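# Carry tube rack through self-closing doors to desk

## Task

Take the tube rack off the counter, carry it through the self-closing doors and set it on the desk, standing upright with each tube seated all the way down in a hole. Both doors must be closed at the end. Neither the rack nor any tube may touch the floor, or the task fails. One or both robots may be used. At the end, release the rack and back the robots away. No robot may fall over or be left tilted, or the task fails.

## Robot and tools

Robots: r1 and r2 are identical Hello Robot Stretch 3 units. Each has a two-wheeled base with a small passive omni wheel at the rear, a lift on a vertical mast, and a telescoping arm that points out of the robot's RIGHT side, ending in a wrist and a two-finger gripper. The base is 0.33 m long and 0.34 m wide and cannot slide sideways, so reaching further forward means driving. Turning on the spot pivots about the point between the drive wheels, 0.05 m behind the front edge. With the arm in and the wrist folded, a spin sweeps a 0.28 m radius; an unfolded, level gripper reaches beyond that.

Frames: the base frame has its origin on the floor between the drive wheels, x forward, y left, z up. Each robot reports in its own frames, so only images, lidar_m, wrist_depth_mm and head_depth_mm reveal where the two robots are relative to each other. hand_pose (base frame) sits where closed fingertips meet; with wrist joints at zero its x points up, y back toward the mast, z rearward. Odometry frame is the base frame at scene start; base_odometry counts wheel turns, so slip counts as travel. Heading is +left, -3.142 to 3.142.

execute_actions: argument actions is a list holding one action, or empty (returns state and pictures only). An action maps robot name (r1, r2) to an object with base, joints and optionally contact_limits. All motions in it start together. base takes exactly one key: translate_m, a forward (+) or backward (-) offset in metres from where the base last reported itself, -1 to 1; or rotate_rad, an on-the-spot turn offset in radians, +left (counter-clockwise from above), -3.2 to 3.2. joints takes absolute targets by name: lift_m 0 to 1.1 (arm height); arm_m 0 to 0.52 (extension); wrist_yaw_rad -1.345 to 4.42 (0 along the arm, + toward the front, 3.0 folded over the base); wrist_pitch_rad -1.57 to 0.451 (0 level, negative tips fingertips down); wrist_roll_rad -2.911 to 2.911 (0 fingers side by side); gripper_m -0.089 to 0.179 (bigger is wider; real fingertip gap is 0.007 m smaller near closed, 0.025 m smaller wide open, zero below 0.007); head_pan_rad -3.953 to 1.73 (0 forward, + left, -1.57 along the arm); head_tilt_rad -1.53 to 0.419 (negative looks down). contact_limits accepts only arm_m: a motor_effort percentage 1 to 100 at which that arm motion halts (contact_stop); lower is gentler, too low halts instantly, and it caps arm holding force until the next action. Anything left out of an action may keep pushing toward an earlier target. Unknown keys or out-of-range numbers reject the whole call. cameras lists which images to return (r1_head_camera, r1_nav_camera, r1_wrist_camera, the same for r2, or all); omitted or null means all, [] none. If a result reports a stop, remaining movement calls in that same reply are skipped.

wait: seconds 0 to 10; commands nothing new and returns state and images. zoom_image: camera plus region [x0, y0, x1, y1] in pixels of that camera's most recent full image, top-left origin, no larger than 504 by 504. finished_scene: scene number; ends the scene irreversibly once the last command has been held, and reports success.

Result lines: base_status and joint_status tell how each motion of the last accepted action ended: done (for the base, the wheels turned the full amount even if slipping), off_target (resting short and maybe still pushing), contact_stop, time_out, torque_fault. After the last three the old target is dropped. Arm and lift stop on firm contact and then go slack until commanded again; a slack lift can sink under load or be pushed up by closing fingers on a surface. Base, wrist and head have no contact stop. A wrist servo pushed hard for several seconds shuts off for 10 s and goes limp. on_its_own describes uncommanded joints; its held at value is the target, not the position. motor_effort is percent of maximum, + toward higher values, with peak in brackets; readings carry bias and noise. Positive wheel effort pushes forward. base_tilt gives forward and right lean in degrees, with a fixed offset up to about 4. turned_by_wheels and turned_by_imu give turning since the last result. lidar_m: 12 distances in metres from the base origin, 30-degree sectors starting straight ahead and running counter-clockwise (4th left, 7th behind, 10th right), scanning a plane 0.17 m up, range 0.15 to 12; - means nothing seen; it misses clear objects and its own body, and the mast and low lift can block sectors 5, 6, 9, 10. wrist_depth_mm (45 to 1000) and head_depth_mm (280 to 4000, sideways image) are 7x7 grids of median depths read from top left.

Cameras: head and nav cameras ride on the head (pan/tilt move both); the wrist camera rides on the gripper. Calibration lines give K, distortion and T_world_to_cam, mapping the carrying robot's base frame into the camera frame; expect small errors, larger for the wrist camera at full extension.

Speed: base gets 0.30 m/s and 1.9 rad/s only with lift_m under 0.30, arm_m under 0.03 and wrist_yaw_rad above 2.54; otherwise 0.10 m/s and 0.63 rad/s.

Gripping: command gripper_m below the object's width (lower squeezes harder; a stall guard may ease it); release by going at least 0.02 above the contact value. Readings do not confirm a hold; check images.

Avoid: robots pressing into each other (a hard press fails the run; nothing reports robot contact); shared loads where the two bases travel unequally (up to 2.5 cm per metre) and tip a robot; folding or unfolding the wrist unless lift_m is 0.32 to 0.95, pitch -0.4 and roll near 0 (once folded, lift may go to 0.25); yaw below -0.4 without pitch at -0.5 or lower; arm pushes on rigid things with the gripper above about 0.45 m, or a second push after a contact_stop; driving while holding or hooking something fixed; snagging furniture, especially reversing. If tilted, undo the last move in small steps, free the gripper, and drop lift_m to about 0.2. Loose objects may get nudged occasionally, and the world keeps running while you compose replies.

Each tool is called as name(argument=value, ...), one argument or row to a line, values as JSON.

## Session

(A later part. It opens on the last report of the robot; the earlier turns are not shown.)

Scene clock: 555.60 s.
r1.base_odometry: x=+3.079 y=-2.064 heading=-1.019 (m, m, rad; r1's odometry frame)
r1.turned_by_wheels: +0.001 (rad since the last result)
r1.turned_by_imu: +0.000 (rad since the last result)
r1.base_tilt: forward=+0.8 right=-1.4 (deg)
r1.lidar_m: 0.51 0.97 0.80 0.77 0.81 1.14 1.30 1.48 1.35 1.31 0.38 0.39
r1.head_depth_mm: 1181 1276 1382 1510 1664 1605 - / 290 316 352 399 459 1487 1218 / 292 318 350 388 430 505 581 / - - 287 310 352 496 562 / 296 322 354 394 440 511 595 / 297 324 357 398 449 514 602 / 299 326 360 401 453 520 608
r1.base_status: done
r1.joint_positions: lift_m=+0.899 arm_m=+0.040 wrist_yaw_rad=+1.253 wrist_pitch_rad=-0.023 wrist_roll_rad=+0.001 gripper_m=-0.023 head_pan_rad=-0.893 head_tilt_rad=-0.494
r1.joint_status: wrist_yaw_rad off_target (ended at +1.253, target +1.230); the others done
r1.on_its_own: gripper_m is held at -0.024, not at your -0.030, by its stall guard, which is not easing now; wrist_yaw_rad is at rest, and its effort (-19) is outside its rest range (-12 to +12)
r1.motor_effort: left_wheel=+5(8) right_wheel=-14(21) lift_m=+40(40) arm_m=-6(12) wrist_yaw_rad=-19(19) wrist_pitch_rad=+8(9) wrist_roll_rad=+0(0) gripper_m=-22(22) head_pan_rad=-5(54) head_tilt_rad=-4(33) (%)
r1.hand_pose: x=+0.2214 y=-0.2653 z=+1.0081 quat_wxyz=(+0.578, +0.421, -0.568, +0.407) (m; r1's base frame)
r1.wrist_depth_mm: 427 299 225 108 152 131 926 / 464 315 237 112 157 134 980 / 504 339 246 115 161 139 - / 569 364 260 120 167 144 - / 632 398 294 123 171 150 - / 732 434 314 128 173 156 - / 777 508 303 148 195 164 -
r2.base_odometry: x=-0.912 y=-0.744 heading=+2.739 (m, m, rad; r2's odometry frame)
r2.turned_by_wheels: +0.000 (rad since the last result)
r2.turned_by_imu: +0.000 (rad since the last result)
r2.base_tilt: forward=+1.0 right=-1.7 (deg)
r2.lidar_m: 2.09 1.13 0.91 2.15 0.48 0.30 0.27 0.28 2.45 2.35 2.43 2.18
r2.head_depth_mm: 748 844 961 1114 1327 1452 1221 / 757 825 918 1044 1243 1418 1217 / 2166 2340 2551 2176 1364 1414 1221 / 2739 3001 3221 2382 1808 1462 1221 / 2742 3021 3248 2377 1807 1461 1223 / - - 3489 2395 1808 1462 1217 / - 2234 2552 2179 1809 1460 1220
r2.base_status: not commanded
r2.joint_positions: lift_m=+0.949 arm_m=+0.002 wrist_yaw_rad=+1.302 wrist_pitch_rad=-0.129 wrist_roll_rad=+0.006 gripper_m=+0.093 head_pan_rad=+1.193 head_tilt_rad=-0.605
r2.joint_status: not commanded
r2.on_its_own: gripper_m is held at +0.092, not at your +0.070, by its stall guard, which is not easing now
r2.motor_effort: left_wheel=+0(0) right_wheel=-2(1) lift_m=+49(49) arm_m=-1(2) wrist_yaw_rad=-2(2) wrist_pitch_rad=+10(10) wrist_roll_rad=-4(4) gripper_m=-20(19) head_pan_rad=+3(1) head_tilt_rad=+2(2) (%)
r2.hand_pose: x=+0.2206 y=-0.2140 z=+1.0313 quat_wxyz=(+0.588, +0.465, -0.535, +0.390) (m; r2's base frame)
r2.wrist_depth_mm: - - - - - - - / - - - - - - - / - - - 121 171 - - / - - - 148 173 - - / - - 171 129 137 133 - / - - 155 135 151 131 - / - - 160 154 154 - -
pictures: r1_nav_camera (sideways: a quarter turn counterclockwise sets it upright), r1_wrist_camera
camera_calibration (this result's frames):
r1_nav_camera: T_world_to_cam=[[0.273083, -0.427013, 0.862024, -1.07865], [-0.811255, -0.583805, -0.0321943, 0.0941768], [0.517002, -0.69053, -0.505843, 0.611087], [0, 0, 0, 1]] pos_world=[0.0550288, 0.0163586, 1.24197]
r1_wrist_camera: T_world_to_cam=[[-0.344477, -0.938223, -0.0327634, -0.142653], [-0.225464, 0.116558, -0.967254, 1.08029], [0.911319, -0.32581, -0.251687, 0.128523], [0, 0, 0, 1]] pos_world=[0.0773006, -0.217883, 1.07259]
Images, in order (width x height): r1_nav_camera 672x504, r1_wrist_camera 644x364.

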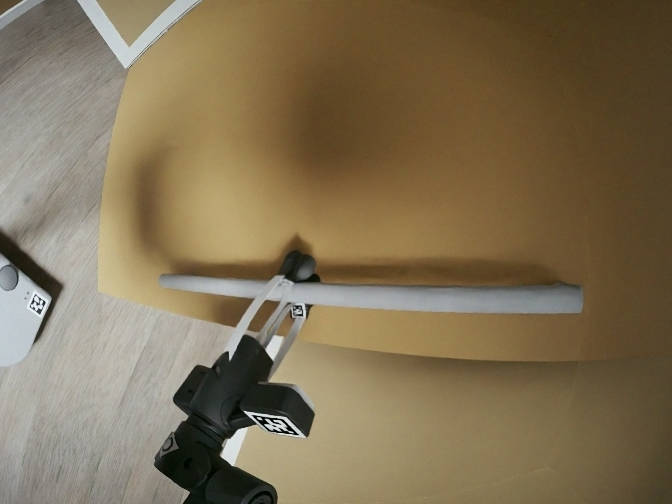

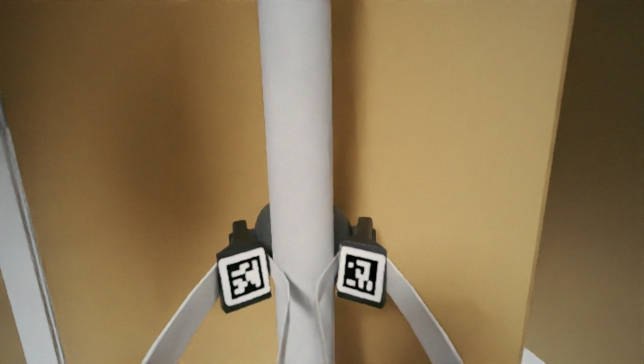

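execute_actions(
  actions=[
    {"r2":{"joints":{"wrist_yaw_rad":1.9,"head_pan_rad":0.6,"head_tilt_rad":-0.5}}},
  ],
  cameras=["r2_nav_camera"],
)

Scene clock: 570.33 s.
r1.base_odometry: x=+3.079 y=-2.064 heading=-1.019 (m, m, rad; r1's odometry frame)
r1.turned_by_wheels: +0.000 (rad since the last result)
r1.turned_by_imu: -0.001 (rad since the last result)
r1.base_tilt: forward=+0.9 right=-1.6 (deg)
r1.lidar_m: 0.51 0.97 0.80 0.77 0.81 1.14 1.30 1.48 1.35 1.31 0.38 0.39
r1.head_depth_mm: 1179 1273 1383 1513 1668 1608 - / 290 316 352 398 459 1483 1223 / 291 318 350 388 431 505 579 / - - 287 311 353 496 562 / 296 322 355 394 441 511 596 / 297 324 357 398 449 515 604 / 298 326 360 401 454 521 609
r1.base_status: not commanded
r1.joint_positions: lift_m=+0.899 arm_m=+0.040 wrist_yaw_rad=+1.253 wrist_pitch_rad=-0.023 wrist_roll_rad=+0.001 gripper_m=-0.023 head_pan_rad=-0.893 head_tilt_rad=-0.494
r1.joint_status: not commanded
r1.on_its_own: gripper_m is held at -0.024, not at your -0.030, by its stall guard, which is not easing now; wrist_yaw_rad is at rest, and its effort (-19) is outside its rest range (-12 to +12)
r1.motor_effort: left_wheel=+5(6) right_wheel=-14(13) lift_m=+39(39) arm_m=-6(5) wrist_yaw_rad=-19(19) wrist_pitch_rad=+9(9) wrist_roll_rad=+0(0) gripper_m=-21(22) head_pan_rad=-5(5) head_tilt_rad=-4(4) (%)
r1.hand_pose: x=+0.2214 y=-0.2653 z=+1.0081 quat_wxyz=(+0.578, +0.421, -0.568, +0.407) (m; r1's base frame)
r1.wrist_depth_mm: 419 295 225 108 151 131 963 / 462 316 235 111 157 134 966 / 506 337 250 115 162 139 - / 579 365 259 120 167 143 - / 638 391 295 123 173 149 - / 735 430 315 128 172 157 - / 792 506 305 148 193 163 -
r2.base_odometry: x=-0.913 y=-0.744 heading=+2.739 (m, m, rad; r2's odometry frame)
r2.turned_by_wheels: +0.000 (rad since the last result)
r2.turned_by_imu: +0.000 (rad since the last result)
r2.base_tilt: forward=+1.1 right=-1.7 (deg)
r2.lidar_m: 2.09 1.13 0.91 2.15 0.48 0.30 0.27 0.28 2.46 2.35 2.43 2.18
r2.head_depth_mm: 1745 1921 2093 2273 2020 1580 1295 / 1444 1630 1873 2177 2031 1581 1290 / 1236 1365 1525 1725 1873 1575 1289 / 1074 1172 1286 1426 1601 1576 1287 / 950 1027 1116 1221 1349 1462 1287 / 855 916 985 1066 1159 1270 1288 / 776 818 873 949 1065 1435 1291
r2.base_status: not commanded
r2.joint_positions: lift_m=+0.949 arm_m=+0.002 wrist_yaw_rad=+1.897 wrist_pitch_rad=-0.129 wrist_roll_rad=+0.006 gripper_m=+0.093 head_pan_rad=+0.607 head_tilt_rad=-0.507
r2.joint_status: all done
r2.on_its_own: gripper_m is held at +0.092, not at your +0.070, by its stall guard, which is not easing now
r2.motor_effort: left_wheel=-1(1) right_wheel=-2(2) lift_m=+49(49) arm_m=-3(2) wrist_yaw_rad=+2(3) wrist_pitch_rad=+10(10) wrist_roll_rad=-4(4) gripper_m=-20(20) head_pan_rad=-3(27) head_tilt_rad=+3(13) (%)
r2.hand_pose: x=+0.2164 y=-0.0671 z=+1.0313 quat_wxyz=(+0.448, +0.602, -0.375, +0.545) (m; r2's base frame)
r2.wrist_depth_mm: 776 - - - - - - / 789 - - - - - - / 824 - - 122 171 - - / 813 - - 148 168 - - / 800 994 170 130 137 133 - / 826 - 155 137 151 132 - / 933 - 160 154 154 - -
pictures: r2_nav_camera (sideways: a quarter turn counterclockwise sets it upright)
camera_calibration (this result's frames):
r2_nav_camera: T_world_to_cam=[[0.386223, 0.278854, 0.879245, -1.10945], [0.569086, -0.822207, 0.0107844, 0.040157], [0.725929, 0.496201, -0.476247, 0.574805], [0, 0, 0, 1]] pos_world=[-0.0116239, 0.0571747, 1.2488]
Images, in order (width x height): r2_nav_camera 672x504.

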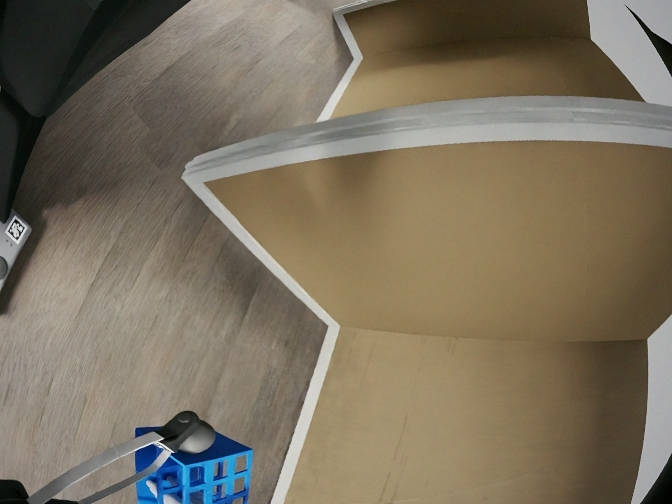

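execute_actions(
  actions=[
    {"r2":{"base":{"rotate_rad":1.45},"joints":{"head_pan_rad":0,"head_tilt_rad":-0.6}}},
  ],
  cameras=["r2_nav_camera"],
)

Scene clock: 578.07 s.
r1.base_odometry: x=+3.079 y=-2.064 heading=-1.019 (m, m, rad; r1's odometry frame)
r1.turned_by_wheels: +0.000 (rad since the last result)
r1.turned_by_imu: -0.002 (rad since the last result)
r1.base_tilt: forward=+0.8 right=-1.5 (deg)
r1.lidar_m: 0.51 0.97 0.80 0.77 0.81 1.14 1.30 1.48 1.35 1.32 0.38 0.39
r1.head_depth_mm: 1181 1277 1385 1498 1665 1602 - / 290 316 352 398 459 1494 1217 / 292 317 350 388 430 505 579 / - - 287 310 353 497 562 / 296 322 354 395 441 511 595 / 297 324 357 398 448 514 603 / 299 326 360 401 453 520 610
r1.base_status: not commanded
r1.joint_positions: lift_m=+0.899 arm_m=+0.040 wrist_yaw_rad=+1.253 wrist_pitch_rad=-0.023 wrist_roll_rad=+0.001 gripper_m=-0.023 head_pan_rad=-0.893 head_tilt_rad=-0.494
r1.joint_status: not commanded
r1.on_its_own: gripper_m is held at -0.024, not at your -0.030, by its stall guard, which is not easing now; wrist_yaw_rad is at rest, and its effort (-19) is outside its rest range (-12 to +12)
r1.motor_effort: left_wheel=+5(5) right_wheel=-13(14) lift_m=+40(39) arm_m=-6(5) wrist_yaw_rad=-19(19) wrist_pitch_rad=+9(9) wrist_roll_rad=+0(0) gripper_m=-21(21) head_pan_rad=-5(4) head_tilt_rad=-4(4) (%)
r1.hand_pose: x=+0.2214 y=-0.2653 z=+1.0081 quat_wxyz=(+0.578, +0.421, -0.568, +0.407) (m; r1's base frame)
r1.wrist_depth_mm: 425 298 226 108 152 131 931 / 455 316 235 111 157 134 981 / 513 338 250 116 162 139 - / 567 364 261 120 168 144 - / 638 392 295 123 173 149 - / 743 426 318 128 173 157 - / 774 500 306 148 193 164 -
r2.base_odometry: x=-0.913 y=-0.744 heading=-2.094 (m, m, rad; r2's odometry frame)
r2.turned_by_wheels: +1.450 (rad since the last result)
r2.turned_by_imu: +1.429 (rad since the last result)
r2.base_tilt: forward=+1.0 right=-1.7 (deg)
r2.lidar_m: 2.18 0.51 0.25 0.20 0.20 2.55 2.35 2.38 2.27 2.09 1.31 0.91
r2.head_depth_mm: 2554 2585 2645 2386 1071 - - / 2711 2986 3218 2437 1828 1470 - / 2790 3031 3217 2417 1832 1431 - / - - 3184 2439 1825 1429 1171 / 2212 2483 2848 2325 1829 1468 1228 / 2476 2830 3179 2322 1832 1471 1228 / 2587 2879 3169 2423 1831 1432 1160
r2.base_status: done
r2.joint_positions: lift_m=+0.949 arm_m=+0.002 wrist_yaw_rad=+1.898 wrist_pitch_rad=-0.129 wrist_roll_rad=+0.006 gripper_m=+0.093 head_pan_rad=+0.007 head_tilt_rad=-0.593
r2.joint_status: all done
r2.on_its_own: gripper_m is held at +0.092, not at your +0.070, by its stall guard, which is not easing now
r2.motor_effort: left_wheel=-1(6) right_wheel=+1(7) lift_m=+49(49) arm_m=-3(3) wrist_yaw_rad=+1(1) wrist_pitch_rad=+10(10) wrist_roll_rad=-3(4) gripper_m=-19(19) head_pan_rad=-4(29) head_tilt_rad=-3(11) (%)
r2.hand_pose: x=+0.2163 y=-0.0667 z=+1.0313 quat_wxyz=(+0.447, +0.602, -0.375, +0.545) (m; r2's base frame)
r2.wrist_depth_mm: 414 608 - - - - 599 / 407 600 - - - - 605 / 410 603 - 123 170 - 614 / 410 607 840 148 173 - 630 / 411 527 170 130 137 133 669 / 405 - 155 136 151 132 693 / 386 600 160 154 155 796 723
pictures: r2_nav_camera (sideways: a quarter turn counterclockwise sets it upright)
camera_calibration (this result's frames):
r2_nav_camera: T_world_to_cam=[[0.549812, 0.0124962, 0.835195, -1.05301], [0.00617157, -0.999922, 0.010898, 0.043444], [0.835266, -0.000837402, -0.549846, 0.669898], [0, 0, 0, 1]] pos_world=[0.0191454, 0.0571601, 1.24733]
Images, in order (width x height): r2_nav_camera 672x504.

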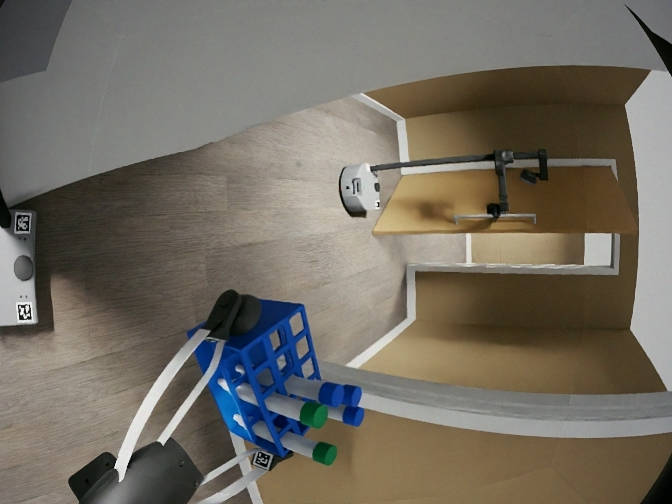

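execute_actions(
  actions=[
    {"r2":{"base":{"translate_m":0.4},"joints":{"wrist_yaw_rad":2.2}}},
  ],
  cameras=["r2_nav_camera"],
)

Scene clock: 584.83 s.
r1.base_odometry: x=+3.079 y=-2.064 heading=-1.019 (m, m, rad; r1's odometry frame)
r1.turned_by_wheels: +0.000 (rad since the last result)
r1.turned_by_imu: -0.002 (rad since the last result)
r1.base_tilt: forward=+0.8 right=-1.5 (deg)
r1.lidar_m: 0.51 0.97 0.80 0.78 0.81 1.14 1.30 1.48 1.35 1.31 0.38 0.39
r1.head_depth_mm: 1178 1276 1385 1509 1668 1604 - / 290 316 352 398 459 1484 1220 / 292 317 350 389 431 505 580 / - - 287 311 353 497 562 / 296 322 355 394 442 511 596 / 297 324 357 398 449 515 601 / 299 326 359 401 452 520 609
r1.base_status: not commanded
r1.joint_positions: lift_m=+0.899 arm_m=+0.040 wrist_yaw_rad=+1.253 wrist_pitch_rad=-0.023 wrist_roll_rad=+0.001 gripper_m=-0.023 head_pan_rad=-0.893 head_tilt_rad=-0.494
r1.joint_status: not commanded
r1.on_its_own: gripper_m is held at -0.024, not at your -0.030, by its stall guard, which is not easing now; wrist_yaw_rad is at rest, and its effort (-19) is outside its rest range (-12 to +12)
r1.motor_effort: left_wheel=+5(6) right_wheel=-14(13) lift_m=+39(39) arm_m=-6(6) wrist_yaw_rad=-19(19) wrist_pitch_rad=+9(9) wrist_roll_rad=+0(0) gripper_m=-22(20) head_pan_rad=-5(4) head_tilt_rad=-4(4) (%)
r1.hand_pose: x=+0.2214 y=-0.2653 z=+1.0081 quat_wxyz=(+0.578, +0.421, -0.568, +0.407) (m; r1's base frame)
r1.wrist_depth_mm: 421 296 224 108 152 130 940 / 463 316 237 111 157 135 940 / 507 341 249 115 162 138 - / 556 363 261 120 168 144 - / 637 392 293 122 172 150 - / 737 425 320 128 173 157 - / 782 497 302 148 194 163 -
r2.base_odometry: x=-1.112 y=-1.090 heading=-2.094 (m, m, rad; r2's odometry frame)
r2.turned_by_wheels: +0.000 (rad since the last result)
r2.turned_by_imu: +0.001 (rad since the last result)
r2.base_tilt: forward=+1.0 right=-1.7 (deg)
r2.lidar_m: 2.00 1.77 0.36 0.25 0.24 0.24 0.31 2.77 2.21 2.04 0.65 0.57
r2.head_depth_mm: 2306 2480 2521 2333 1827 1511 1169 / 2365 2611 2935 2434 1831 - - / 2418 2651 2941 2396 1935 - - / - - 3353 2337 1900 - - / 1766 1919 2277 2324 1836 1508 - / 2049 2353 2759 2031 1839 1464 1228 / 1490 2474 2771 2428 1838 1469 1230
r2.base_status: done
r2.joint_positions: lift_m=+0.949 arm_m=+0.002 wrist_yaw_rad=+2.198 wrist_pitch_rad=-0.129 wrist_roll_rad=+0.006 gripper_m=+0.093 head_pan_rad=+0.007 head_tilt_rad=-0.593
r2.joint_status: all done
r2.on_its_own: gripper_m is held at +0.092, not at your +0.070, by its stall guard, which is not easing now
r2.motor_effort: left_wheel=-1(3) right_wheel=+0(6) lift_m=+49(49) arm_m=-2(2) wrist_yaw_rad=+2(5) wrist_pitch_rad=+10(10) wrist_roll_rad=-4(3) gripper_m=-20(20) head_pan_rad=-3(2) head_tilt_rad=-3(3) (%)
r2.hand_pose: x=+0.1819 y=-0.0001 z=+1.0313 quat_wxyz=(+0.361, +0.651, -0.281, +0.606) (m; r2's base frame)
r2.wrist_depth_mm: 375 522 - - - - - / 377 526 - - - - - / 379 526 - 121 170 - - / 380 528 708 148 172 - - / 379 481 170 129 138 133 - / 375 - 155 136 151 132 - / 362 546 160 154 154 - -
pictures: r2_nav_camera (sideways: a quarter turn counterclockwise sets it upright)
camera_calibration (this result's frames):
r2_nav_camera: T_world_to_cam=[[0.549873, 0.012365, 0.835157, -1.05296], [0.00593314, -0.999923, 0.0108981, 0.0434453], [0.835227, -0.00103746, -0.549904, 0.669974], [0, 0, 0, 1]] pos_world=[0.0191553, 0.0571569, 1.24733]
Images, in order (width x height): r2_nav_camera 672x504.

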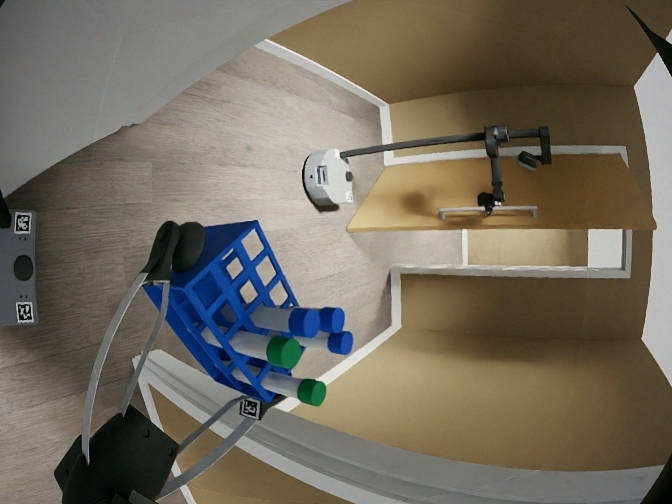

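Forward, then veer right.

execute_actions(
  actions=[
    {"r2":{"base":{"translate_m":0.6}}},
  ],
  cameras=["r2_nav_camera"],
)

Scene clock: 593.90 s.
r1.base_odometry: x=+3.079 y=-2.064 heading=-1.019 (m, m, rad; r1's odometry frame)
r1.turned_by_wheels: +0.000 (rad since the last result)
r1.turned_by_imu: -0.002 (rad since the last result)
r1.base_tilt: forward=+1.0 right=-1.3 (deg)
r1.lidar_m: 0.51 0.97 0.80 0.78 0.81 1.14 1.24 1.24 1.35 1.31 0.38 0.39
r1.head_depth_mm: 1178 1271 1381 1507 1662 1608 - / 290 316 352 399 460 1483 1216 / 292 318 349 388 430 504 579 / - - 287 310 353 497 562 / 296 322 354 395 441 511 596 / 297 324 357 398 449 515 603 / 299 326 360 401 453 519 610
r1.base_status: not commanded
r1.joint_positions: lift_m=+0.899 arm_m=+0.040 wrist_yaw_rad=+1.253 wrist_pitch_rad=-0.023 wrist_roll_rad=+0.001 gripper_m=-0.023 head_pan_rad=-0.893 head_tilt_rad=-0.494
r1.joint_status: not commanded
r1.on_its_own: gripper_m is held at -0.024, not at your -0.030, by its stall guard, which is not easing now; wrist_yaw_rad is at rest, and its effort (-18) is outside its rest range (-12 to +12)
r1.motor_effort: left_wheel=+5(5) right_wheel=-14(14) lift_m=+40(39) arm_m=-6(5) wrist_yaw_rad=-18(18) wrist_pitch_rad=+8(8) wrist_roll_rad=+0(0) gripper_m=-22(21) head_pan_rad=-4(5) head_tilt_rad=-4(4) (%)
r1.hand_pose: x=+0.2214 y=-0.2653 z=+1.0081 quat_wxyz=(+0.578, +0.421, -0.568, +0.407) (m; r1's base frame)
r1.wrist_depth_mm: 422 297 227 108 152 130 923 / 459 315 239 112 157 134 978 / 501 340 247 115 163 138 - / 559 364 262 120 167 144 - / 651 394 296 123 172 150 - / 749 430 316 128 173 156 - / 786 500 303 147 194 164 -
r2.base_odometry: x=-1.413 y=-1.610 heading=-2.094 (m, m, rad; r2's odometry frame)
r2.turned_by_wheels: +0.000 (rad since the last result)
r2.turned_by_imu: +0.002 (rad since the last result)
r2.base_tilt: forward=+0.9 right=-1.7 (deg)
r2.lidar_m: 1.39 1.24 1.26 0.59 0.36 0.28 0.27 0.29 0.36 0.35 0.94 1.17
r2.head_depth_mm: 1839 2038 2199 2244 1832 1514 1177 / 1832 2021 2268 2446 1822 - - / 1874 2085 2297 2429 1941 - - / - - 3587 2429 1894 - - / 1202 1333 1497 1725 1816 1515 - / 1342 1222 1816 2135 1600 1426 1230 / 1623 1822 2179 2344 1579 1412 1226
r2.base_status: done
r2.joint_positions: lift_m=+0.949 arm_m=+0.002 wrist_yaw_rad=+2.198 wrist_pitch_rad=-0.129 wrist_roll_rad=+0.006 gripper_m=+0.093 head_pan_rad=+0.007 head_tilt_rad=-0.593
r2.joint_status: not commanded
r2.on_its_own: gripper_m is held at +0.092, not at your +0.070, by its stall guard, which is not easing now
r2.motor_effort: left_wheel=-2(5) right_wheel=+1(5) lift_m=+49(49) arm_m=-2(2) wrist_yaw_rad=+2(2) wrist_pitch_rad=+9(10) wrist_roll_rad=-3(4) gripper_m=-19(20) head_pan_rad=-2(3) head_tilt_rad=-3(2) (%)
r2.hand_pose: x=+0.1819 y=-0.0001 z=+1.0313 quat_wxyz=(+0.361, +0.651, -0.281, +0.606) (m; r2's base frame)
r2.wrist_depth_mm: 991 - - - - - - / 989 - - - - - - / - - - 122 171 - - / - - - 148 173 - - / - - 171 130 137 133 - / - - 154 136 151 132 - / - - 160 154 154 - -
pictures: r2_nav_camera (sideways: a quarter turn counterclockwise sets it upright)
camera_calibration (this result's frames):
r2_nav_camera: T_world_to_cam=[[0.549873, 0.0123648, 0.835157, -1.05296], [0.00593277, -0.999923, 0.0108981, 0.0434453], [0.835227, -0.00103777, -0.549904, 0.669974], [0, 0, 0, 1]] pos_world=[0.0191553, 0.0571569, 1.24733]
Images, in order (width x height): r2_nav_camera 672x504.

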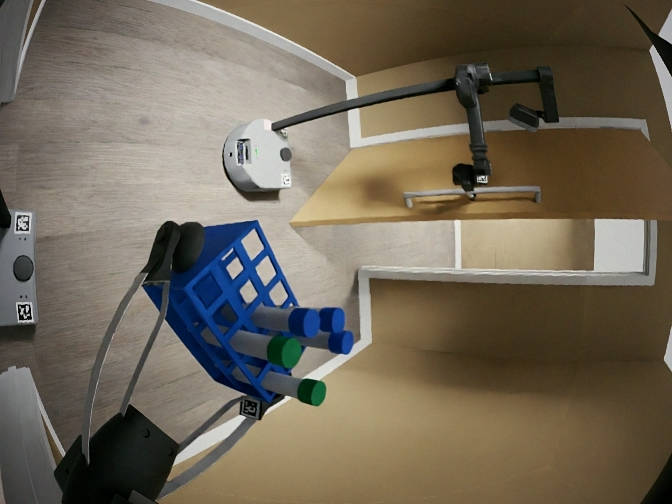

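execute_actions(
  actions=[
    {"r2":{"base":{"translate_m":0.25}}},
  ],
  cameras=[],
)

execute_actions(
  actions=[
    {"r2":{"base":{"rotate_rad":-0.8}}},
  ],
  cameras=[],
)

execute_actions(
  actions=[
    {"r2":{"base":{"translate_m":0.65},"joints":{"head_pan_rad":1.2}}},
  ],
  cameras=["r2_nav_camera"],
)

Scene clock: 602.27 s.
r1.base_odometry: x=+3.079 y=-2.064 heading=-1.019 (m, m, rad; r1's odometry frame)
r1.turned_by_wheels: +0.000 (rad since the last result)
r1.turned_by_imu: -0.001 (rad since the last result)
r1.base_tilt: forward=+0.8 right=-1.5 (deg)
r1.lidar_m: 0.51 0.97 0.80 0.77 0.81 1.14 1.04 1.02 1.35 1.31 0.38 0.39
r1.head_depth_mm: 1176 1270 1381 1513 1655 1605 - / 290 316 353 399 459 1491 1219 / 291 318 350 388 431 505 579 / - - 287 310 353 496 562 / 296 322 355 394 441 511 596 / 297 324 357 398 449 515 603 / 299 326 359 401 453 519 609
r1.base_status: not commanded
r1.joint_positions: lift_m=+0.899 arm_m=+0.040 wrist_yaw_rad=+1.253 wrist_pitch_rad=-0.023 wrist_roll_rad=+0.001 gripper_m=-0.023 head_pan_rad=-0.893 head_tilt_rad=-0.494
r1.joint_status: not commanded
r1.on_its_own: gripper_m is held at -0.024, not at your -0.030, by its stall guard, which is not easing now; wrist_yaw_rad is at rest, and its effort (-19) is outside its rest range (-12 to +12)
r1.motor_effort: left_wheel=+5(5) right_wheel=-15(14) lift_m=+40(39) arm_m=-5(6) wrist_yaw_rad=-19(19) wrist_pitch_rad=+8(9) wrist_roll_rad=+0(0) gripper_m=-22(22) head_pan_rad=-5(5) head_tilt_rad=-4(4) (%)
r1.hand_pose: x=+0.2214 y=-0.2653 z=+1.0081 quat_wxyz=(+0.578, +0.421, -0.568, +0.407) (m; r1's base frame)
r1.wrist_depth_mm: 424 296 225 108 152 131 947 / 459 317 235 112 158 134 961 / 504 338 249 115 162 138 - / 565 365 263 120 168 145 - / 647 392 297 122 172 150 - / 733 429 313 128 173 156 - / 766 505 302 148 195 165 -
r2.base_odometry: x=-1.538 y=-1.826 heading=-2.095 (m, m, rad; r2's odometry frame)
r2.turned_by_wheels: +0.000 (rad since the last result)
r2.turned_by_imu: +0.001 (rad since the last result)
r2.base_tilt: forward=+1.0 right=-1.7 (deg)
r2.lidar_m: 1.15 1.03 1.30 1.19 0.67 0.44 0.41 0.41 0.45 0.86 0.91 1.14
r2.head_depth_mm: 1624 1812 2027 2154 1834 1513 1172 / 1606 1777 2002 2232 1828 - - / 1662 1844 2049 2216 1975 - - / - - 3604 2430 1898 1552 - / - 1131 1252 1412 1661 1508 - / 1005 1105 1339 1688 1816 1362 1227 / 1253 1310 1808 2136 1836 1286 1199
r2.base_status: done
r2.joint_positions: lift_m=+0.949 arm_m=+0.002 wrist_yaw_rad=+2.198 wrist_pitch_rad=-0.129 wrist_roll_rad=+0.006 gripper_m=+0.093 head_pan_rad=+0.007 head_tilt_rad=-0.593
r2.joint_status: not commanded
r2.on_its_own: gripper_m is held at +0.092, not at your +0.070, by its stall guard, which is not easing now
r2.motor_effort: left_wheel=-2(3) right_wheel=+3(7) lift_m=+49(49) arm_m=-2(2) wrist_yaw_rad=+1(2) wrist_pitch_rad=+10(10) wrist_roll_rad=-4(4) gripper_m=-20(20) head_pan_rad=-3(2) head_tilt_rad=-3(3) (%)
r2.hand_pose: x=+0.1819 y=-0.0001 z=+1.0313 quat_wxyz=(+0.361, +0.651, -0.281, +0.606) (m; r2's base frame)
r2.wrist_depth_mm: 1000 - - - - - - / - - - 987 - - - / - - - 122 171 - - / - - - 148 173 - - / - - 171 130 138 133 - / - - 155 136 152 132 - / - - 160 154 154 - -
pictures: none
No camera images: the call's "cameras" was empty. Leave "cameras" out to get every camera's image.

Scene clock: 604.53 s.
r1.base_odometry: x=+3.079 y=-2.064 heading=-1.019 (m, m, rad; r1's odometry frame)
r1.turned_by_wheels: +0.000 (rad since the last result)
r1.turned_by_imu: -0.001 (rad since the last result)
r1.base_tilt: forward=+0.8 right=-1.6 (deg)
r1.lidar_m: 0.51 0.97 0.80 0.78 0.81 1.14 0.93 0.93 1.35 1.31 0.38 0.39
r1.head_depth_mm: 1176 1271 1372 1507 1663 1602 - / 290 316 353 399 459 1482 1212 / 292 318 350 388 431 505 579 / - - 287 310 353 496 561 / 296 322 354 394 441 511 595 / 297 324 357 397 449 515 603 / 298 326 360 400 453 520 610
r1.base_status: not commanded
r1.joint_positions: lift_m=+0.899 arm_m=+0.040 wrist_yaw_rad=+1.253 wrist_pitch_rad=-0.023 wrist_roll_rad=+0.001 gripper_m=-0.023 head_pan_rad=-0.893 head_tilt_rad=-0.494
r1.joint_status: not commanded
r1.on_its_own: gripper_m is held at -0.024, not at your -0.030, by its stall guard, which is not easing now; wrist_yaw_rad is at rest, and its effort (-18) is outside its rest range (-12 to +12)
r1.motor_effort: left_wheel=+6(5) right_wheel=-14(14) lift_m=+39(39) arm_m=-6(6) wrist_yaw_rad=-18(18) wrist_pitch_rad=+9(9) wrist_roll_rad=+0(0) gripper_m=-21(22) head_pan_rad=-5(5) head_tilt_rad=-5(4) (%)
r1.hand_pose: x=+0.2214 y=-0.2653 z=+1.0081 quat_wxyz=(+0.578, +0.421, -0.568, +0.407) (m; r1's base frame)
r1.wrist_depth_mm: 422 297 227 108 152 131 944 / 467 317 238 111 157 134 979 / 510 339 249 116 161 138 - / 568 365 261 120 168 144 - / 649 394 296 123 172 150 - / 743 420 314 128 172 157 - / 784 507 304 149 193 163 -
r2.base_odometry: x=-1.538 y=-1.826 heading=-2.894 (m, m, rad; r2's odometry frame)
r2.turned_by_wheels: -0.800 (rad since the last result)
r2.turned_by_imu: -0.789 (rad since the last result)
r2.base_tilt: forward=+1.0 right=-1.6 (deg)
r2.lidar_m: 0.97 1.46 1.04 1.03 1.21 0.88 0.52 0.41 0.41 0.44 0.53 0.90
r2.head_depth_mm: 771 836 912 1004 1111 1202 1170 / 830 903 992 1097 1231 1326 - / 894 982 1085 1217 1358 - - / 972 1076 1202 1365 1577 - - / 1066 1188 1345 1553 1727 1509 - / 1176 1331 1528 1795 1825 1470 1227 / 1312 1507 1774 2140 1825 1479 1227
r2.base_status: done
r2.joint_positions: lift_m=+0.949 arm_m=+0.002 wrist_yaw_rad=+2.198 wrist_pitch_rad=-0.129 wrist_roll_rad=+0.006 gripper_m=+0.093 head_pan_rad=+0.007 head_tilt_rad=-0.593
r2.joint_status: not commanded
r2.on_its_own: gripper_m is held at +0.092, not at your +0.070, by its stall guard, which is not easing now
r2.motor_effort: left_wheel=+2(5) right_wheel=-3(6) lift_m=+49(49) arm_m=-2(2) wrist_yaw_rad=+2(2) wrist_pitch_rad=+10(10) wrist_roll_rad=-4(4) gripper_m=-19(19) head_pan_rad=-2(1) head_tilt_rad=-3(3) (%)
r2.hand_pose: x=+0.1819 y=-0.0001 z=+1.0313 quat_wxyz=(+0.361, +0.651, -0.281, +0.606) (m; r2's base frame)
r2.wrist_depth_mm: - - - - - 959 732 / - - - - - 927 737 / - - - 121 169 866 746 / - - - 148 171 916 746 / - - 170 129 137 133 756 / - - 155 136 151 131 735 / - - 160 154 154 951 714
pictures: none
No camera images: the call's "cameras" was empty. Leave "cameras" out to get every camera's image.

Scene clock: 612.00 s.
r1.base_odometry: x=+3.079 y=-2.064 heading=-1.019 (m, m, rad; r1's odometry frame)
r1.turned_by_wheels: +0.000 (rad since the last result)
r1.turned_by_imu: -0.002 (rad since the last result)
r1.base_tilt: forward=+1.0 right=-1.5 (deg)
r1.lidar_m: 0.51 0.97 0.80 0.78 0.81 1.14 1.30 1.44 0.93 1.31 0.38 0.39
r1.head_depth_mm: 1182 1273 1377 1505 1660 1606 - / 290 316 352 398 459 1487 1218 / 292 318 349 388 431 504 579 / - - 287 310 353 496 563 / 296 322 354 395 441 512 596 / 297 324 357 398 449 515 602 / 299 326 360 401 453 520 609
r1.base_status: not commanded
r1.joint_positions: lift_m=+0.899 arm_m=+0.040 wrist_yaw_rad=+1.253 wrist_pitch_rad=-0.023 wrist_roll_rad=+0.001 gripper_m=-0.023 head_pan_rad=-0.893 head_tilt_rad=-0.494
r1.joint_status: not commanded
r1.on_its_own: gripper_m is held at -0.024, not at your -0.030, by its stall guard, which is not easing now; wrist_yaw_rad is at rest, and its effort (-18) is outside its rest range (-12 to +12)
r1.motor_effort: left_wheel=+5(5) right_wheel=-14(13) lift_m=+39(39) arm_m=-6(6) wrist_yaw_rad=-18(19) wrist_pitch_rad=+8(9) wrist_roll_rad=+0(0) gripper_m=-22(21) head_pan_rad=-5(5) head_tilt_rad=-4(4) (%)
r1.hand_pose: x=+0.2214 y=-0.2653 z=+1.0081 quat_wxyz=(+0.578, +0.421, -0.568, +0.407) (m; r1's base frame)
r1.wrist_depth_mm: 420 295 226 108 152 131 925 / 462 317 235 112 157 135 971 / 511 334 248 115 162 139 - / 570 366 261 120 168 144 - / 646 393 296 122 173 150 - / 747 423 314 128 172 156 - / 770 511 304 148 194 164 -
r2.base_odometry: x=-2.168 y=-1.985 heading=-2.894 (m, m, rad; r2's odometry frame)
r2.turned_by_wheels: +0.000 (rad since the last result)
r2.turned_by_imu: +0.003 (rad since the last result)
r2.base_tilt: forward=+1.0 right=-1.6 (deg)
r2.lidar_m: 0.41 0.62 1.51 0.97 1.73 1.71 1.01 0.72 0.71 0.48 0.38 0.38
r2.head_depth_mm: 1209 1326 1463 1632 1765 1463 1227 / 1280 1402 1531 1701 1831 1471 1229 / - - 3609 2410 1825 1476 1226 / - - 3608 2428 1828 1467 1227 / - - 3618 2441 1842 1469 1225 / - - 3623 2235 1710 1438 1232 / 1593 1137 1023 2143 1837 1467 1229
r2.base_status: done
r2.joint_positions: lift_m=+0.949 arm_m=+0.002 wrist_yaw_rad=+2.198 wrist_pitch_rad=-0.129 wrist_roll_rad=+0.006 gripper_m=+0.093 head_pan_rad=+1.193 head_tilt_rad=-0.593
r2.joint_status: all done
r2.on_its_own: gripper_m is held at +0.092, not at your +0.070, by its stall guard, which is not easing now
r2.motor_effort: left_wheel=+2(5) right_wheel=-3(4) lift_m=+49(49) arm_m=-2(2) wrist_yaw_rad=+2(2) wrist_pitch_rad=+10(10) wrist_roll_rad=-4(4) gripper_m=-20(20) head_pan_rad=+3(29) head_tilt_rad=-2(3) (%)
r2.hand_pose: x=+0.1819 y=-0.0001 z=+1.0313 quat_wxyz=(+0.361, +0.651, -0.281, +0.606) (m; r2's base frame)
r2.wrist_depth_mm: - - - - 505 336 253 / - - - - 481 326 255 / - - - 121 171 302 257 / - - - 148 173 318 258 / - - 170 129 138 133 262 / - - 155 136 151 132 256 / - - 160 154 154 333 249
pictures: r2_nav_camera (sideways: a quarter turn counterclockwise sets it upright)
camera_calibration (this result's frames):
r2_nav_camera: T_world_to_cam=[[0.194936, 0.514308, 0.835157, -1.05079], [0.929037, -0.369826, 0.0108981, 0.0378144], [0.314468, 0.773767, -0.549904, 0.673151], [0, 0, 0, 1]] pos_world=[-0.0419773, 0.0335548, 1.24733]
Images, in order (width x height): r2_nav_camera 672x504.

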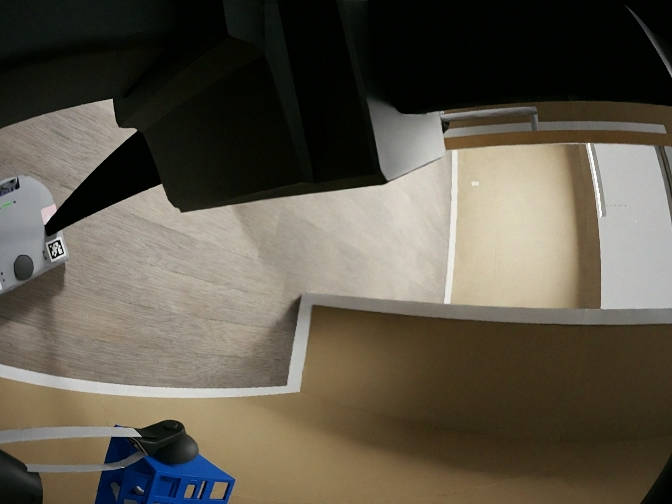

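execute_actions(
  actions=[
    {"r2":{"base":{"rotate_rad":1.2},"joints":{"head_pan_rad":0}}},
  ],
  cameras=["r2_nav_camera"],
)

Scene clock: 618.40 s.
r1.base_odometry: x=+3.079 y=-2.064 heading=-1.019 (m, m, rad; r1's odometry frame)
r1.turned_by_wheels: +0.000 (rad since the last result)
r1.turned_by_imu: -0.001 (rad since the last result)
r1.base_tilt: forward=+0.8 right=-1.5 (deg)
r1.lidar_m: 0.51 0.97 0.80 0.78 0.81 1.14 1.30 1.44 1.04 1.31 0.38 0.39
r1.head_depth_mm: 1177 1275 1382 1500 1665 1610 - / 290 316 352 399 460 1495 1218 / 292 318 350 389 430 505 579 / - - 287 310 353 497 563 / 296 322 354 394 441 511 595 / 297 324 357 397 448 515 602 / 299 326 360 400 453 521 611
r1.base_status: not commanded
r1.joint_positions: lift_m=+0.899 arm_m=+0.040 wrist_yaw_rad=+1.253 wrist_pitch_rad=-0.023 wrist_roll_rad=+0.001 gripper_m=-0.023 head_pan_rad=-0.893 head_tilt_rad=-0.494
r1.joint_status: not commanded
r1.on_its_own: gripper_m is held at -0.024, not at your -0.030, by its stall guard, which is not easing now; wrist_yaw_rad is at rest, and its effort (-19) is outside its rest range (-12 to +12)
r1.motor_effort: left_wheel=+6(5) right_wheel=-13(14) lift_m=+39(39) arm_m=-6(5) wrist_yaw_rad=-19(19) wrist_pitch_rad=+9(9) wrist_roll_rad=+0(0) gripper_m=-21(22) head_pan_rad=-5(5) head_tilt_rad=-4(4) (%)
r1.hand_pose: x=+0.2214 y=-0.2653 z=+1.0081 quat_wxyz=(+0.578, +0.421, -0.568, +0.407) (m; r1's base frame)
r1.wrist_depth_mm: 419 298 225 108 152 131 965 / 458 317 236 111 157 134 974 / 504 341 249 116 163 138 - / 570 361 262 120 168 144 - / 633 392 300 123 172 150 - / 730 425 313 128 173 157 - / 770 500 306 147 195 164 -
r2.base_odometry: x=-2.168 y=-1.985 heading=-1.695 (m, m, rad; r2's odometry frame)
r2.turned_by_wheels: +1.200 (rad since the last result)
r2.turned_by_imu: +1.183 (rad since the last result)
r2.base_tilt: forward=+1.0 right=-1.7 (deg)
r2.lidar_m: 1.50 0.96 1.16 1.38 0.91 0.72 0.71 0.44 0.38 0.38 0.44 0.78
r2.head_depth_mm: 1206 1321 1453 1631 1765 1510 1167 / - 1412 1543 1719 1839 - - / - - 3581 2437 1965 - - / - - 3596 2434 1901 - - / - - 3599 2421 1827 1517 - / - - 3372 2125 1712 1471 1231 / 1083 1193 984 2134 1834 1468 1227
r2.base_status: done
r2.joint_positions: lift_m=+0.949 arm_m=+0.002 wrist_yaw_rad=+2.198 wrist_pitch_rad=-0.129 wrist_roll_rad=+0.006 gripper_m=+0.093 head_pan_rad=+0.007 head_tilt_rad=-0.593
r2.joint_status: all done
r2.on_its_own: gripper_m is held at +0.092, not at your +0.070, by its stall guard, which is not easing now
r2.motor_effort: left_wheel=-2(4) right_wheel=+3(6) lift_m=+49(49) arm_m=-1(2) wrist_yaw_rad=+2(2) wrist_pitch_rad=+10(10) wrist_roll_rad=-4(3) gripper_m=-19(19) head_pan_rad=-3(31) head_tilt_rad=-3(3) (%)
r2.hand_pose: x=+0.1819 y=-0.0002 z=+1.0313 quat_wxyz=(+0.361, +0.651, -0.281, +0.606) (m; r2's base frame)
r2.wrist_depth_mm: - - - - - - - / - - - - - - - / - - - 122 170 - - / - - - 148 173 - - / - - 170 130 138 133 - / - - 155 137 151 132 - / - - 160 154 154 - -
pictures: r2_nav_camera (sideways: a quarter turn counterclockwise sets it upright)
camera_calibration (this result's frames):
r2_nav_camera: T_world_to_cam=[[0.549869, 0.012555, 0.835156, -1.05296], [0.00627856, -0.999921, 0.0108981, 0.0434432], [0.835227, -0.000748942, -0.549905, 0.669975], [0, 0, 0, 1]] pos_world=[0.0191355, 0.0571615, 1.24733]
Images, in order (width x height): r2_nav_camera 672x504.

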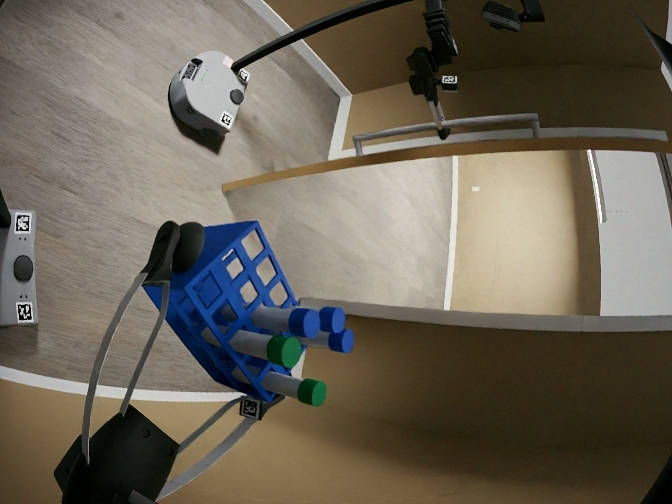

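execute_actions(
  actions=[
    {"r2":{"base":{"rotate_rad":0.13}}},
  ],
  cameras=[],
)

execute_actions(
  actions=[
    {"r2":{"base":{"translate_m":0.45}}},
  ],
  cameras=["r2_nav_camera"],
)

Scene clock: 622.37 s.
r1.base_odometry: x=+3.079 y=-2.064 heading=-1.019 (m, m, rad; r1's odometry frame)
r1.turned_by_wheels: +0.000 (rad since the last result)
r1.turned_by_imu: -0.001 (rad since the last result)
r1.base_tilt: forward=+0.8 right=-1.5 (deg)
r1.lidar_m: 0.51 0.97 0.80 0.78 0.81 1.14 1.30 1.44 1.06 1.31 0.38 0.39
r1.head_depth_mm: 1175 1271 1380 1505 1667 1602 - / 290 316 352 399 460 1485 1214 / 292 318 349 389 430 504 580 / - - 287 310 353 496 563 / 296 322 355 395 441 511 595 / 297 324 357 398 449 515 602 / 299 326 360 400 453 520 609
r1.base_status: not commanded
r1.joint_positions: lift_m=+0.899 arm_m=+0.040 wrist_yaw_rad=+1.253 wrist_pitch_rad=-0.023 wrist_roll_rad=+0.001 gripper_m=-0.023 head_pan_rad=-0.893 head_tilt_rad=-0.494
r1.joint_status: not commanded
r1.on_its_own: gripper_m is held at -0.024, not at your -0.030, by its stall guard, which is not easing now; wrist_yaw_rad is at rest, and its effort (-18) is outside its rest range (-12 to +12)
r1.motor_effort: left_wheel=+5(5) right_wheel=-14(14) lift_m=+40(40) arm_m=-6(6) wrist_yaw_rad=-18(19) wrist_pitch_rad=+9(8) wrist_roll_rad=+0(0) gripper_m=-21(21) head_pan_rad=-5(5) head_tilt_rad=-4(4) (%)
r1.hand_pose: x=+0.2214 y=-0.2653 z=+1.0081 quat_wxyz=(+0.578, +0.421, -0.568, +0.407) (m; r1's base frame)
r1.wrist_depth_mm: 424 299 226 108 152 131 961 / 457 319 237 112 156 135 - / 512 338 248 116 162 138 - / 561 365 261 120 168 145 - / 645 394 296 123 172 150 - / 736 428 312 128 174 157 - / 748 510 306 148 192 163 -
r2.base_odometry: x=-2.168 y=-1.985 heading=-1.565 (m, m, rad; r2's odometry frame)
r2.turned_by_wheels: +0.130 (rad since the last result)
r2.turned_by_imu: +0.128 (rad since the last result)
r2.base_tilt: forward=+0.9 right=-1.7 (deg)
r2.lidar_m: 0.97 1.07 1.71 1.30 0.86 0.72 0.62 0.41 0.38 0.39 0.49 1.03
r2.head_depth_mm: - - 1524 1646 1772 1515 1173 / - - 3620 2434 1835 - - / - - 3609 2438 1963 - - / - - 3609 2415 1895 - - / - - 3180 2214 1709 1470 - / 869 917 1900 2230 1830 1468 1228 / 1667 1881 2136 2330 1837 1324 1225
r2.base_status: done
r2.joint_positions: lift_m=+0.949 arm_m=+0.002 wrist_yaw_rad=+2.198 wrist_pitch_rad=-0.129 wrist_roll_rad=+0.006 gripper_m=+0.093 head_pan_rad=+0.007 head_tilt_rad=-0.593
r2.joint_status: not commanded
r2.on_its_own: gripper_m is held at +0.092, not at your +0.070, by its stall guard, which is not easing now
r2.motor_effort: left_wheel=-2(4) right_wheel=+3(5) lift_m=+49(49) arm_m=-1(2) wrist_yaw_rad=+2(2) wrist_pitch_rad=+10(10) wrist_roll_rad=-4(4) gripper_m=-19(19) head_pan_rad=-2(3) head_tilt_rad=-3(3) (%)
r2.hand_pose: x=+0.1819 y=-0.0002 z=+1.0313 quat_wxyz=(+0.361, +0.651, -0.281, +0.606) (m; r2's base frame)
r2.wrist_depth_mm: - - - - - - - / - - - - - - - / - - - 122 171 - - / - - - 148 172 - - / - - 170 130 138 133 - / - - 155 136 152 132 - / - - 160 154 154 - -
pictures: none
No camera images: the call's "cameras" was empty. Leave "cameras" out to get every camera's image.

Scene clock: 627.80 s.
r1.base_odometry: x=+3.079 y=-2.064 heading=-1.019 (m, m, rad; r1's odometry frame)
r1.turned_by_wheels: +0.000 (rad since the last result)
r1.turned_by_imu: -0.001 (rad since the last result)
r1.base_tilt: forward=+0.8 right=-1.6 (deg)
r1.lidar_m: 0.51 0.97 0.80 0.77 0.81 1.14 1.30 1.44 0.70 0.74 0.38 0.39
r1.head_depth_mm: 1178 1276 1380 1507 1659 1610 - / 290 316 352 398 459 1495 1212 / 292 318 350 389 431 505 581 / - - 287 311 353 496 562 / 296 322 355 395 441 511 595 / 297 324 357 398 449 514 603 / 299 326 360 401 453 520 609
r1.base_status: not commanded
r1.joint_positions: lift_m=+0.899 arm_m=+0.040 wrist_yaw_rad=+1.253 wrist_pitch_rad=-0.023 wrist_roll_rad=+0.001 gripper_m=-0.023 head_pan_rad=-0.893 head_tilt_rad=-0.494
r1.joint_status: not commanded
r1.on_its_own: gripper_m is held at -0.024, not at your -0.030, by its stall guard, which is not easing now; wrist_yaw_rad is at rest, and its effort (-18) is outside its rest range (-12 to +12)
r1.motor_effort: left_wheel=+5(5) right_wheel=-14(14) lift_m=+40(39) arm_m=-6(6) wrist_yaw_rad=-18(19) wrist_pitch_rad=+9(9) wrist_roll_rad=+0(0) gripper_m=-21(21) head_pan_rad=-5(5) head_tilt_rad=-4(4) (%)
r1.hand_pose: x=+0.2214 y=-0.2653 z=+1.0081 quat_wxyz=(+0.578, +0.421, -0.568, +0.407) (m; r1's base frame)
r1.wrist_depth_mm: 423 295 227 108 152 131 898 / 460 316 236 111 157 134 959 / 511 337 249 115 162 138 - / 561 362 263 120 168 144 - / 661 395 294 123 172 150 - / 731 430 315 128 173 156 - / 775 504 305 148 194 164 -
r2.base_odometry: x=-2.165 y=-2.435 heading=-1.565 (m, m, rad; r2's odometry frame)
r2.turned_by_wheels: +0.000 (rad since the last result)
r2.turned_by_imu: +0.002 (rad since the last result)
r2.base_tilt: forward=+1.0 right=-1.6 (deg)
r2.lidar_m: 1.53 0.54 0.74 1.55 1.30 1.11 0.90 0.60 0.56 0.56 0.71 1.09
r2.head_depth_mm: 3694 3979 3606 2434 1705 1434 1171 / 3787 - 3635 2436 1831 - - / - - 3585 2435 1960 - - / - - 3634 2422 1896 1562 - / - - 3626 2434 1834 1514 - / 1265 1276 1103 969 868 810 1172 / 618 573 530 563 704 1477 1232
r2.base_status: done
r2.joint_positions: lift_m=+0.949 arm_m=+0.002 wrist_yaw_rad=+2.198 wrist_pitch_rad=-0.129 wrist_roll_rad=+0.006 gripper_m=+0.093 head_pan_rad=+0.007 head_tilt_rad=-0.593
r2.joint_status: not commanded
r2.on_its_own: gripper_m is held at +0.092, not at your +0.070, by its stall guard, which is not easing now
r2.motor_effort: left_wheel=-2(3) right_wheel=+2(6) lift_m=+49(49) arm_m=-2(2) wrist_yaw_rad=+2(2) wrist_pitch_rad=+10(10) wrist_roll_rad=-4(4) gripper_m=-20(20) head_pan_rad=-2(3) head_tilt_rad=-2(3) (%)
r2.hand_pose: x=+0.1819 y=-0.0002 z=+1.0313 quat_wxyz=(+0.361, +0.651, -0.281, +0.606) (m; r2's base frame)
r2.wrist_depth_mm: - - - 564 854 - - / - 668 - 583 810 - - / - - 583 121 171 - - / - - - 148 173 - - / - - 170 130 138 133 - / - - 155 136 152 132 - / - - 160 154 155 - -
pictures: r2_nav_camera (sideways: a quarter turn counterclockwise sets it upright)
camera_calibration (this result's frames):
r2_nav_camera: T_world_to_cam=[[0.549869, 0.0125448, 0.835156, -1.05296], [0.00626012, -0.999921, 0.0108981, 0.0434433], [0.835227, -0.000764348, -0.549904, 0.669975], [0, 0, 0, 1]] pos_world=[0.0191366, 0.0571612, 1.24733]
Images, in order (width x height): r2_nav_camera 672x504.

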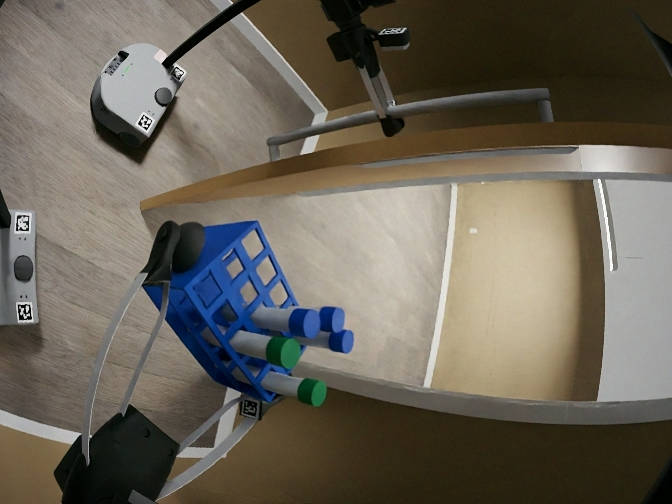

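execute_actions(
  actions=[
    {"r2":{"base":{"rotate_rad":-0.3}}},
  ],
  cameras=[],
)

execute_actions(
  actions=[
    {"r2":{"base":{"translate_m":0.4}}},
  ],
  cameras=["r2_nav_camera"],
)

Scene clock: 632.17 s.
r1.base_odometry: x=+3.079 y=-2.064 heading=-1.019 (m, m, rad; r1's odometry frame)
r1.turned_by_wheels: +0.000 (rad since the last result)
r1.turned_by_imu: -0.001 (rad since the last result)
r1.base_tilt: forward=+0.7 right=-1.6 (deg)
r1.lidar_m: 0.51 0.97 0.80 0.77 0.81 1.14 1.30 1.44 0.66 0.74 0.38 0.39
r1.head_depth_mm: 1173 1275 1382 1500 1667 1604 - / 290 316 353 399 459 1490 1216 / 292 318 349 389 430 504 579 / - - 287 310 353 496 563 / 296 322 354 395 441 511 595 / 297 324 357 398 450 515 602 / 299 326 359 401 453 520 610
r1.base_status: not commanded
r1.joint_positions: lift_m=+0.899 arm_m=+0.040 wrist_yaw_rad=+1.253 wrist_pitch_rad=-0.023 wrist_roll_rad=+0.001 gripper_m=-0.023 head_pan_rad=-0.893 head_tilt_rad=-0.494
r1.joint_status: not commanded
r1.on_its_own: gripper_m is held at -0.024, not at your -0.030, by its stall guard, which is not easing now; wrist_yaw_rad is at rest, and its effort (-19) is outside its rest range (-12 to +12)
r1.motor_effort: left_wheel=+5(5) right_wheel=-13(13) lift_m=+40(39) arm_m=-6(6) wrist_yaw_rad=-19(18) wrist_pitch_rad=+8(8) wrist_roll_rad=+0(0) gripper_m=-22(22) head_pan_rad=-5(5) head_tilt_rad=-4(4) (%)
r1.hand_pose: x=+0.2214 y=-0.2653 z=+1.0081 quat_wxyz=(+0.578, +0.421, -0.568, +0.407) (m; r1's base frame)
r1.wrist_depth_mm: 422 296 226 108 152 131 941 / 466 316 235 111 157 135 - / 512 341 248 116 162 138 - / 570 365 261 120 167 143 - / 646 390 295 123 172 150 - / 741 430 314 128 174 156 - / 755 506 306 149 194 164 -
r2.base_odometry: x=-2.165 y=-2.435 heading=-1.865 (m, m, rad; r2's odometry frame)
r2.turned_by_wheels: -0.300 (rad since the last result)
r2.turned_by_imu: -0.296 (rad since the last result)
r2.base_tilt: forward=+0.9 right=-1.6 (deg)
r2.lidar_m: 1.09 0.54 0.75 0.88 1.47 1.22 1.11 0.71 0.56 0.56 0.60 0.89
r2.head_depth_mm: 869 956 1058 1193 1360 1479 1170 / 887 970 1081 1223 1398 - - / 3740 - 3343 2227 1510 - - / 3806 - 3598 2430 1900 - - / 3902 - 3607 2416 1838 1510 - / 3943 - 3605 2422 1835 1471 1231 / 3990 - 3594 2441 1843 1467 1164
r2.base_status: done
r2.joint_positions: lift_m=+0.949 arm_m=+0.002 wrist_yaw_rad=+2.198 wrist_pitch_rad=-0.129 wrist_roll_rad=+0.006 gripper_m=+0.093 head_pan_rad=+0.007 head_tilt_rad=-0.593
r2.joint_status: not commanded
r2.on_its_own: gripper_m is held at +0.092, not at your +0.070, by its stall guard, which is not easing now
r2.motor_effort: left_wheel=+2(4) right_wheel=-3(6) lift_m=+49(49) arm_m=-1(1) wrist_yaw_rad=+2(3) wrist_pitch_rad=+10(10) wrist_roll_rad=-4(4) gripper_m=-20(20) head_pan_rad=-2(2) head_tilt_rad=-2(3) (%)
r2.hand_pose: x=+0.1819 y=-0.0002 z=+1.0313 quat_wxyz=(+0.361, +0.651, -0.281, +0.606) (m; r2's base frame)
r2.wrist_depth_mm: - - 563 - - - - / - - 589 - - - 763 / 454 - 619 122 169 - 761 / - - 567 148 168 - 798 / - - 170 130 137 134 842 / - - 155 136 151 132 842 / - - 160 154 154 992 840
pictures: none
No camera images: the call's "cameras" was empty. Leave "cameras" out to get every camera's image.

Scene clock: 637.13 s.
r1.base_odometry: x=+3.079 y=-2.064 heading=-1.019 (m, m, rad; r1's odometry frame)
r1.turned_by_wheels: +0.000 (rad since the last result)
r1.turned_by_imu: -0.001 (rad since the last result)
r1.base_tilt: forward=+0.8 right=-1.7 (deg)
r1.lidar_m: 0.51 0.97 0.80 0.78 0.81 1.14 1.30 1.44 1.35 0.59 0.38 0.39
r1.head_depth_mm: 1178 1277 1381 1509 1667 1608 - / 290 316 352 398 459 1490 1216 / 291 318 350 389 430 505 579 / - - 287 310 353 496 561 / 296 322 355 394 441 512 596 / 297 324 357 398 449 515 603 / 299 326 359 401 453 520 609
r1.base_status: not commanded
r1.joint_positions: lift_m=+0.899 arm_m=+0.040 wrist_yaw_rad=+1.253 wrist_pitch_rad=-0.023 wrist_roll_rad=+0.001 gripper_m=-0.023 head_pan_rad=-0.893 head_tilt_rad=-0.494
r1.joint_status: not commanded
r1.on_its_own: gripper_m is held at -0.024, not at your -0.030, by its stall guard, which is not easing now; wrist_yaw_rad is at rest, and its effort (-19) is outside its rest range (-12 to +12)
r1.motor_effort: left_wheel=+5(5) right_wheel=-14(14) lift_m=+39(40) arm_m=-6(5) wrist_yaw_rad=-19(19) wrist_pitch_rad=+9(9) wrist_roll_rad=+0(0) gripper_m=-21(22) head_pan_rad=-5(5) head_tilt_rad=-4(4) (%)
r1.hand_pose: x=+0.2214 y=-0.2653 z=+1.0081 quat_wxyz=(+0.578, +0.421, -0.568, +0.407) (m; r1's base frame)
r1.wrist_depth_mm: 422 296 225 108 152 130 929 / 464 316 238 112 158 134 470 / 510 340 249 116 162 138 401 / 571 362 259 119 168 144 - / 655 394 298 123 171 150 - / 730 421 318 129 173 157 - / 764 504 306 148 195 163 -
r2.base_odometry: x=-2.281 y=-2.818 heading=-1.865 (m, m, rad; r2's odometry frame)
r2.turned_by_wheels: +0.000 (rad since the last result)
r2.turned_by_imu: +0.002 (rad since the last result)
r2.base_tilt: forward=+1.0 right=-1.6 (deg)
r2.lidar_m: 0.69 1.07 0.41 0.35 1.60 1.62 1.51 0.77 0.61 0.60 0.65 0.72
r2.head_depth_mm: 534 591 659 743 846 958 1163 / 590 612 675 754 862 - - / 3408 3764 3599 2433 1894 - - / 3488 3846 3590 2430 1898 - - / 3479 3899 3626 2431 1832 1509 - / 3572 3981 3621 2439 1833 1466 1228 / 3674 - 3622 2427 1840 1469 1225
r2.base_status: done
r2.joint_positions: lift_m=+0.949 arm_m=+0.002 wrist_yaw_rad=+2.198 wrist_pitch_rad=-0.129 wrist_roll_rad=+0.006 gripper_m=+0.093 head_pan_rad=+0.007 head_tilt_rad=-0.593
r2.joint_status: not commanded
r2.on_its_own: gripper_m is held at +0.092, not at your +0.070, by its stall guard, which is not easing now
r2.motor_effort: left_wheel=+2(6) right_wheel=-3(4) lift_m=+48(49) arm_m=-2(3) wrist_yaw_rad=+2(2) wrist_pitch_rad=+10(9) wrist_roll_rad=-3(4) gripper_m=-19(19) head_pan_rad=-2(2) head_tilt_rad=-3(3) (%)
r2.hand_pose: x=+0.1819 y=-0.0002 z=+1.0313 quat_wxyz=(+0.361, +0.651, -0.281, +0.606) (m; r2's base frame)
r2.wrist_depth_mm: 408 544 872 - - - - / 409 553 894 - - - 472 / 416 555 916 122 171 - 471 / 420 567 723 148 173 - 488 / 423 519 170 130 138 133 499 / 420 - 154 136 151 132 506 / 403 589 160 153 154 642 515
pictures: r2_nav_camera (sideways: a quarter turn counterclockwise sets it upright)
camera_calibration (this result's frames):
r2_nav_camera: T_world_to_cam=[[0.54987, 0.0125342, 0.835156, -1.05296], [0.00624077, -0.999921, 0.0108981, 0.0434435], [0.835227, -0.00078051, -0.549905, 0.669975], [0, 0, 0, 1]] pos_world=[0.0191377, 0.057161, 1.24733]
Images, in order (width x height): r2_nav_camera 672x504.

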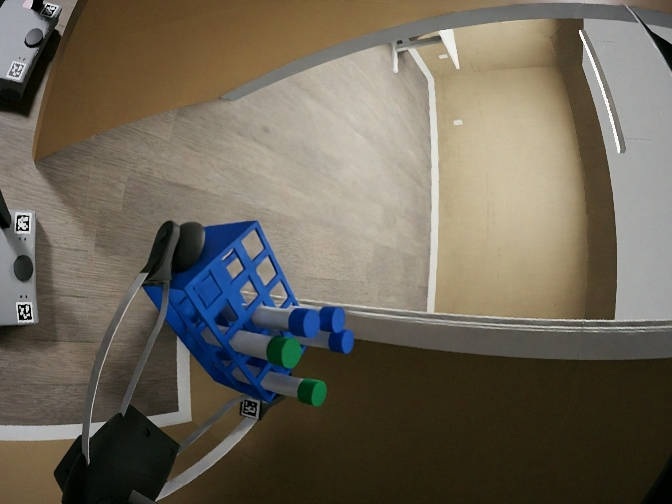

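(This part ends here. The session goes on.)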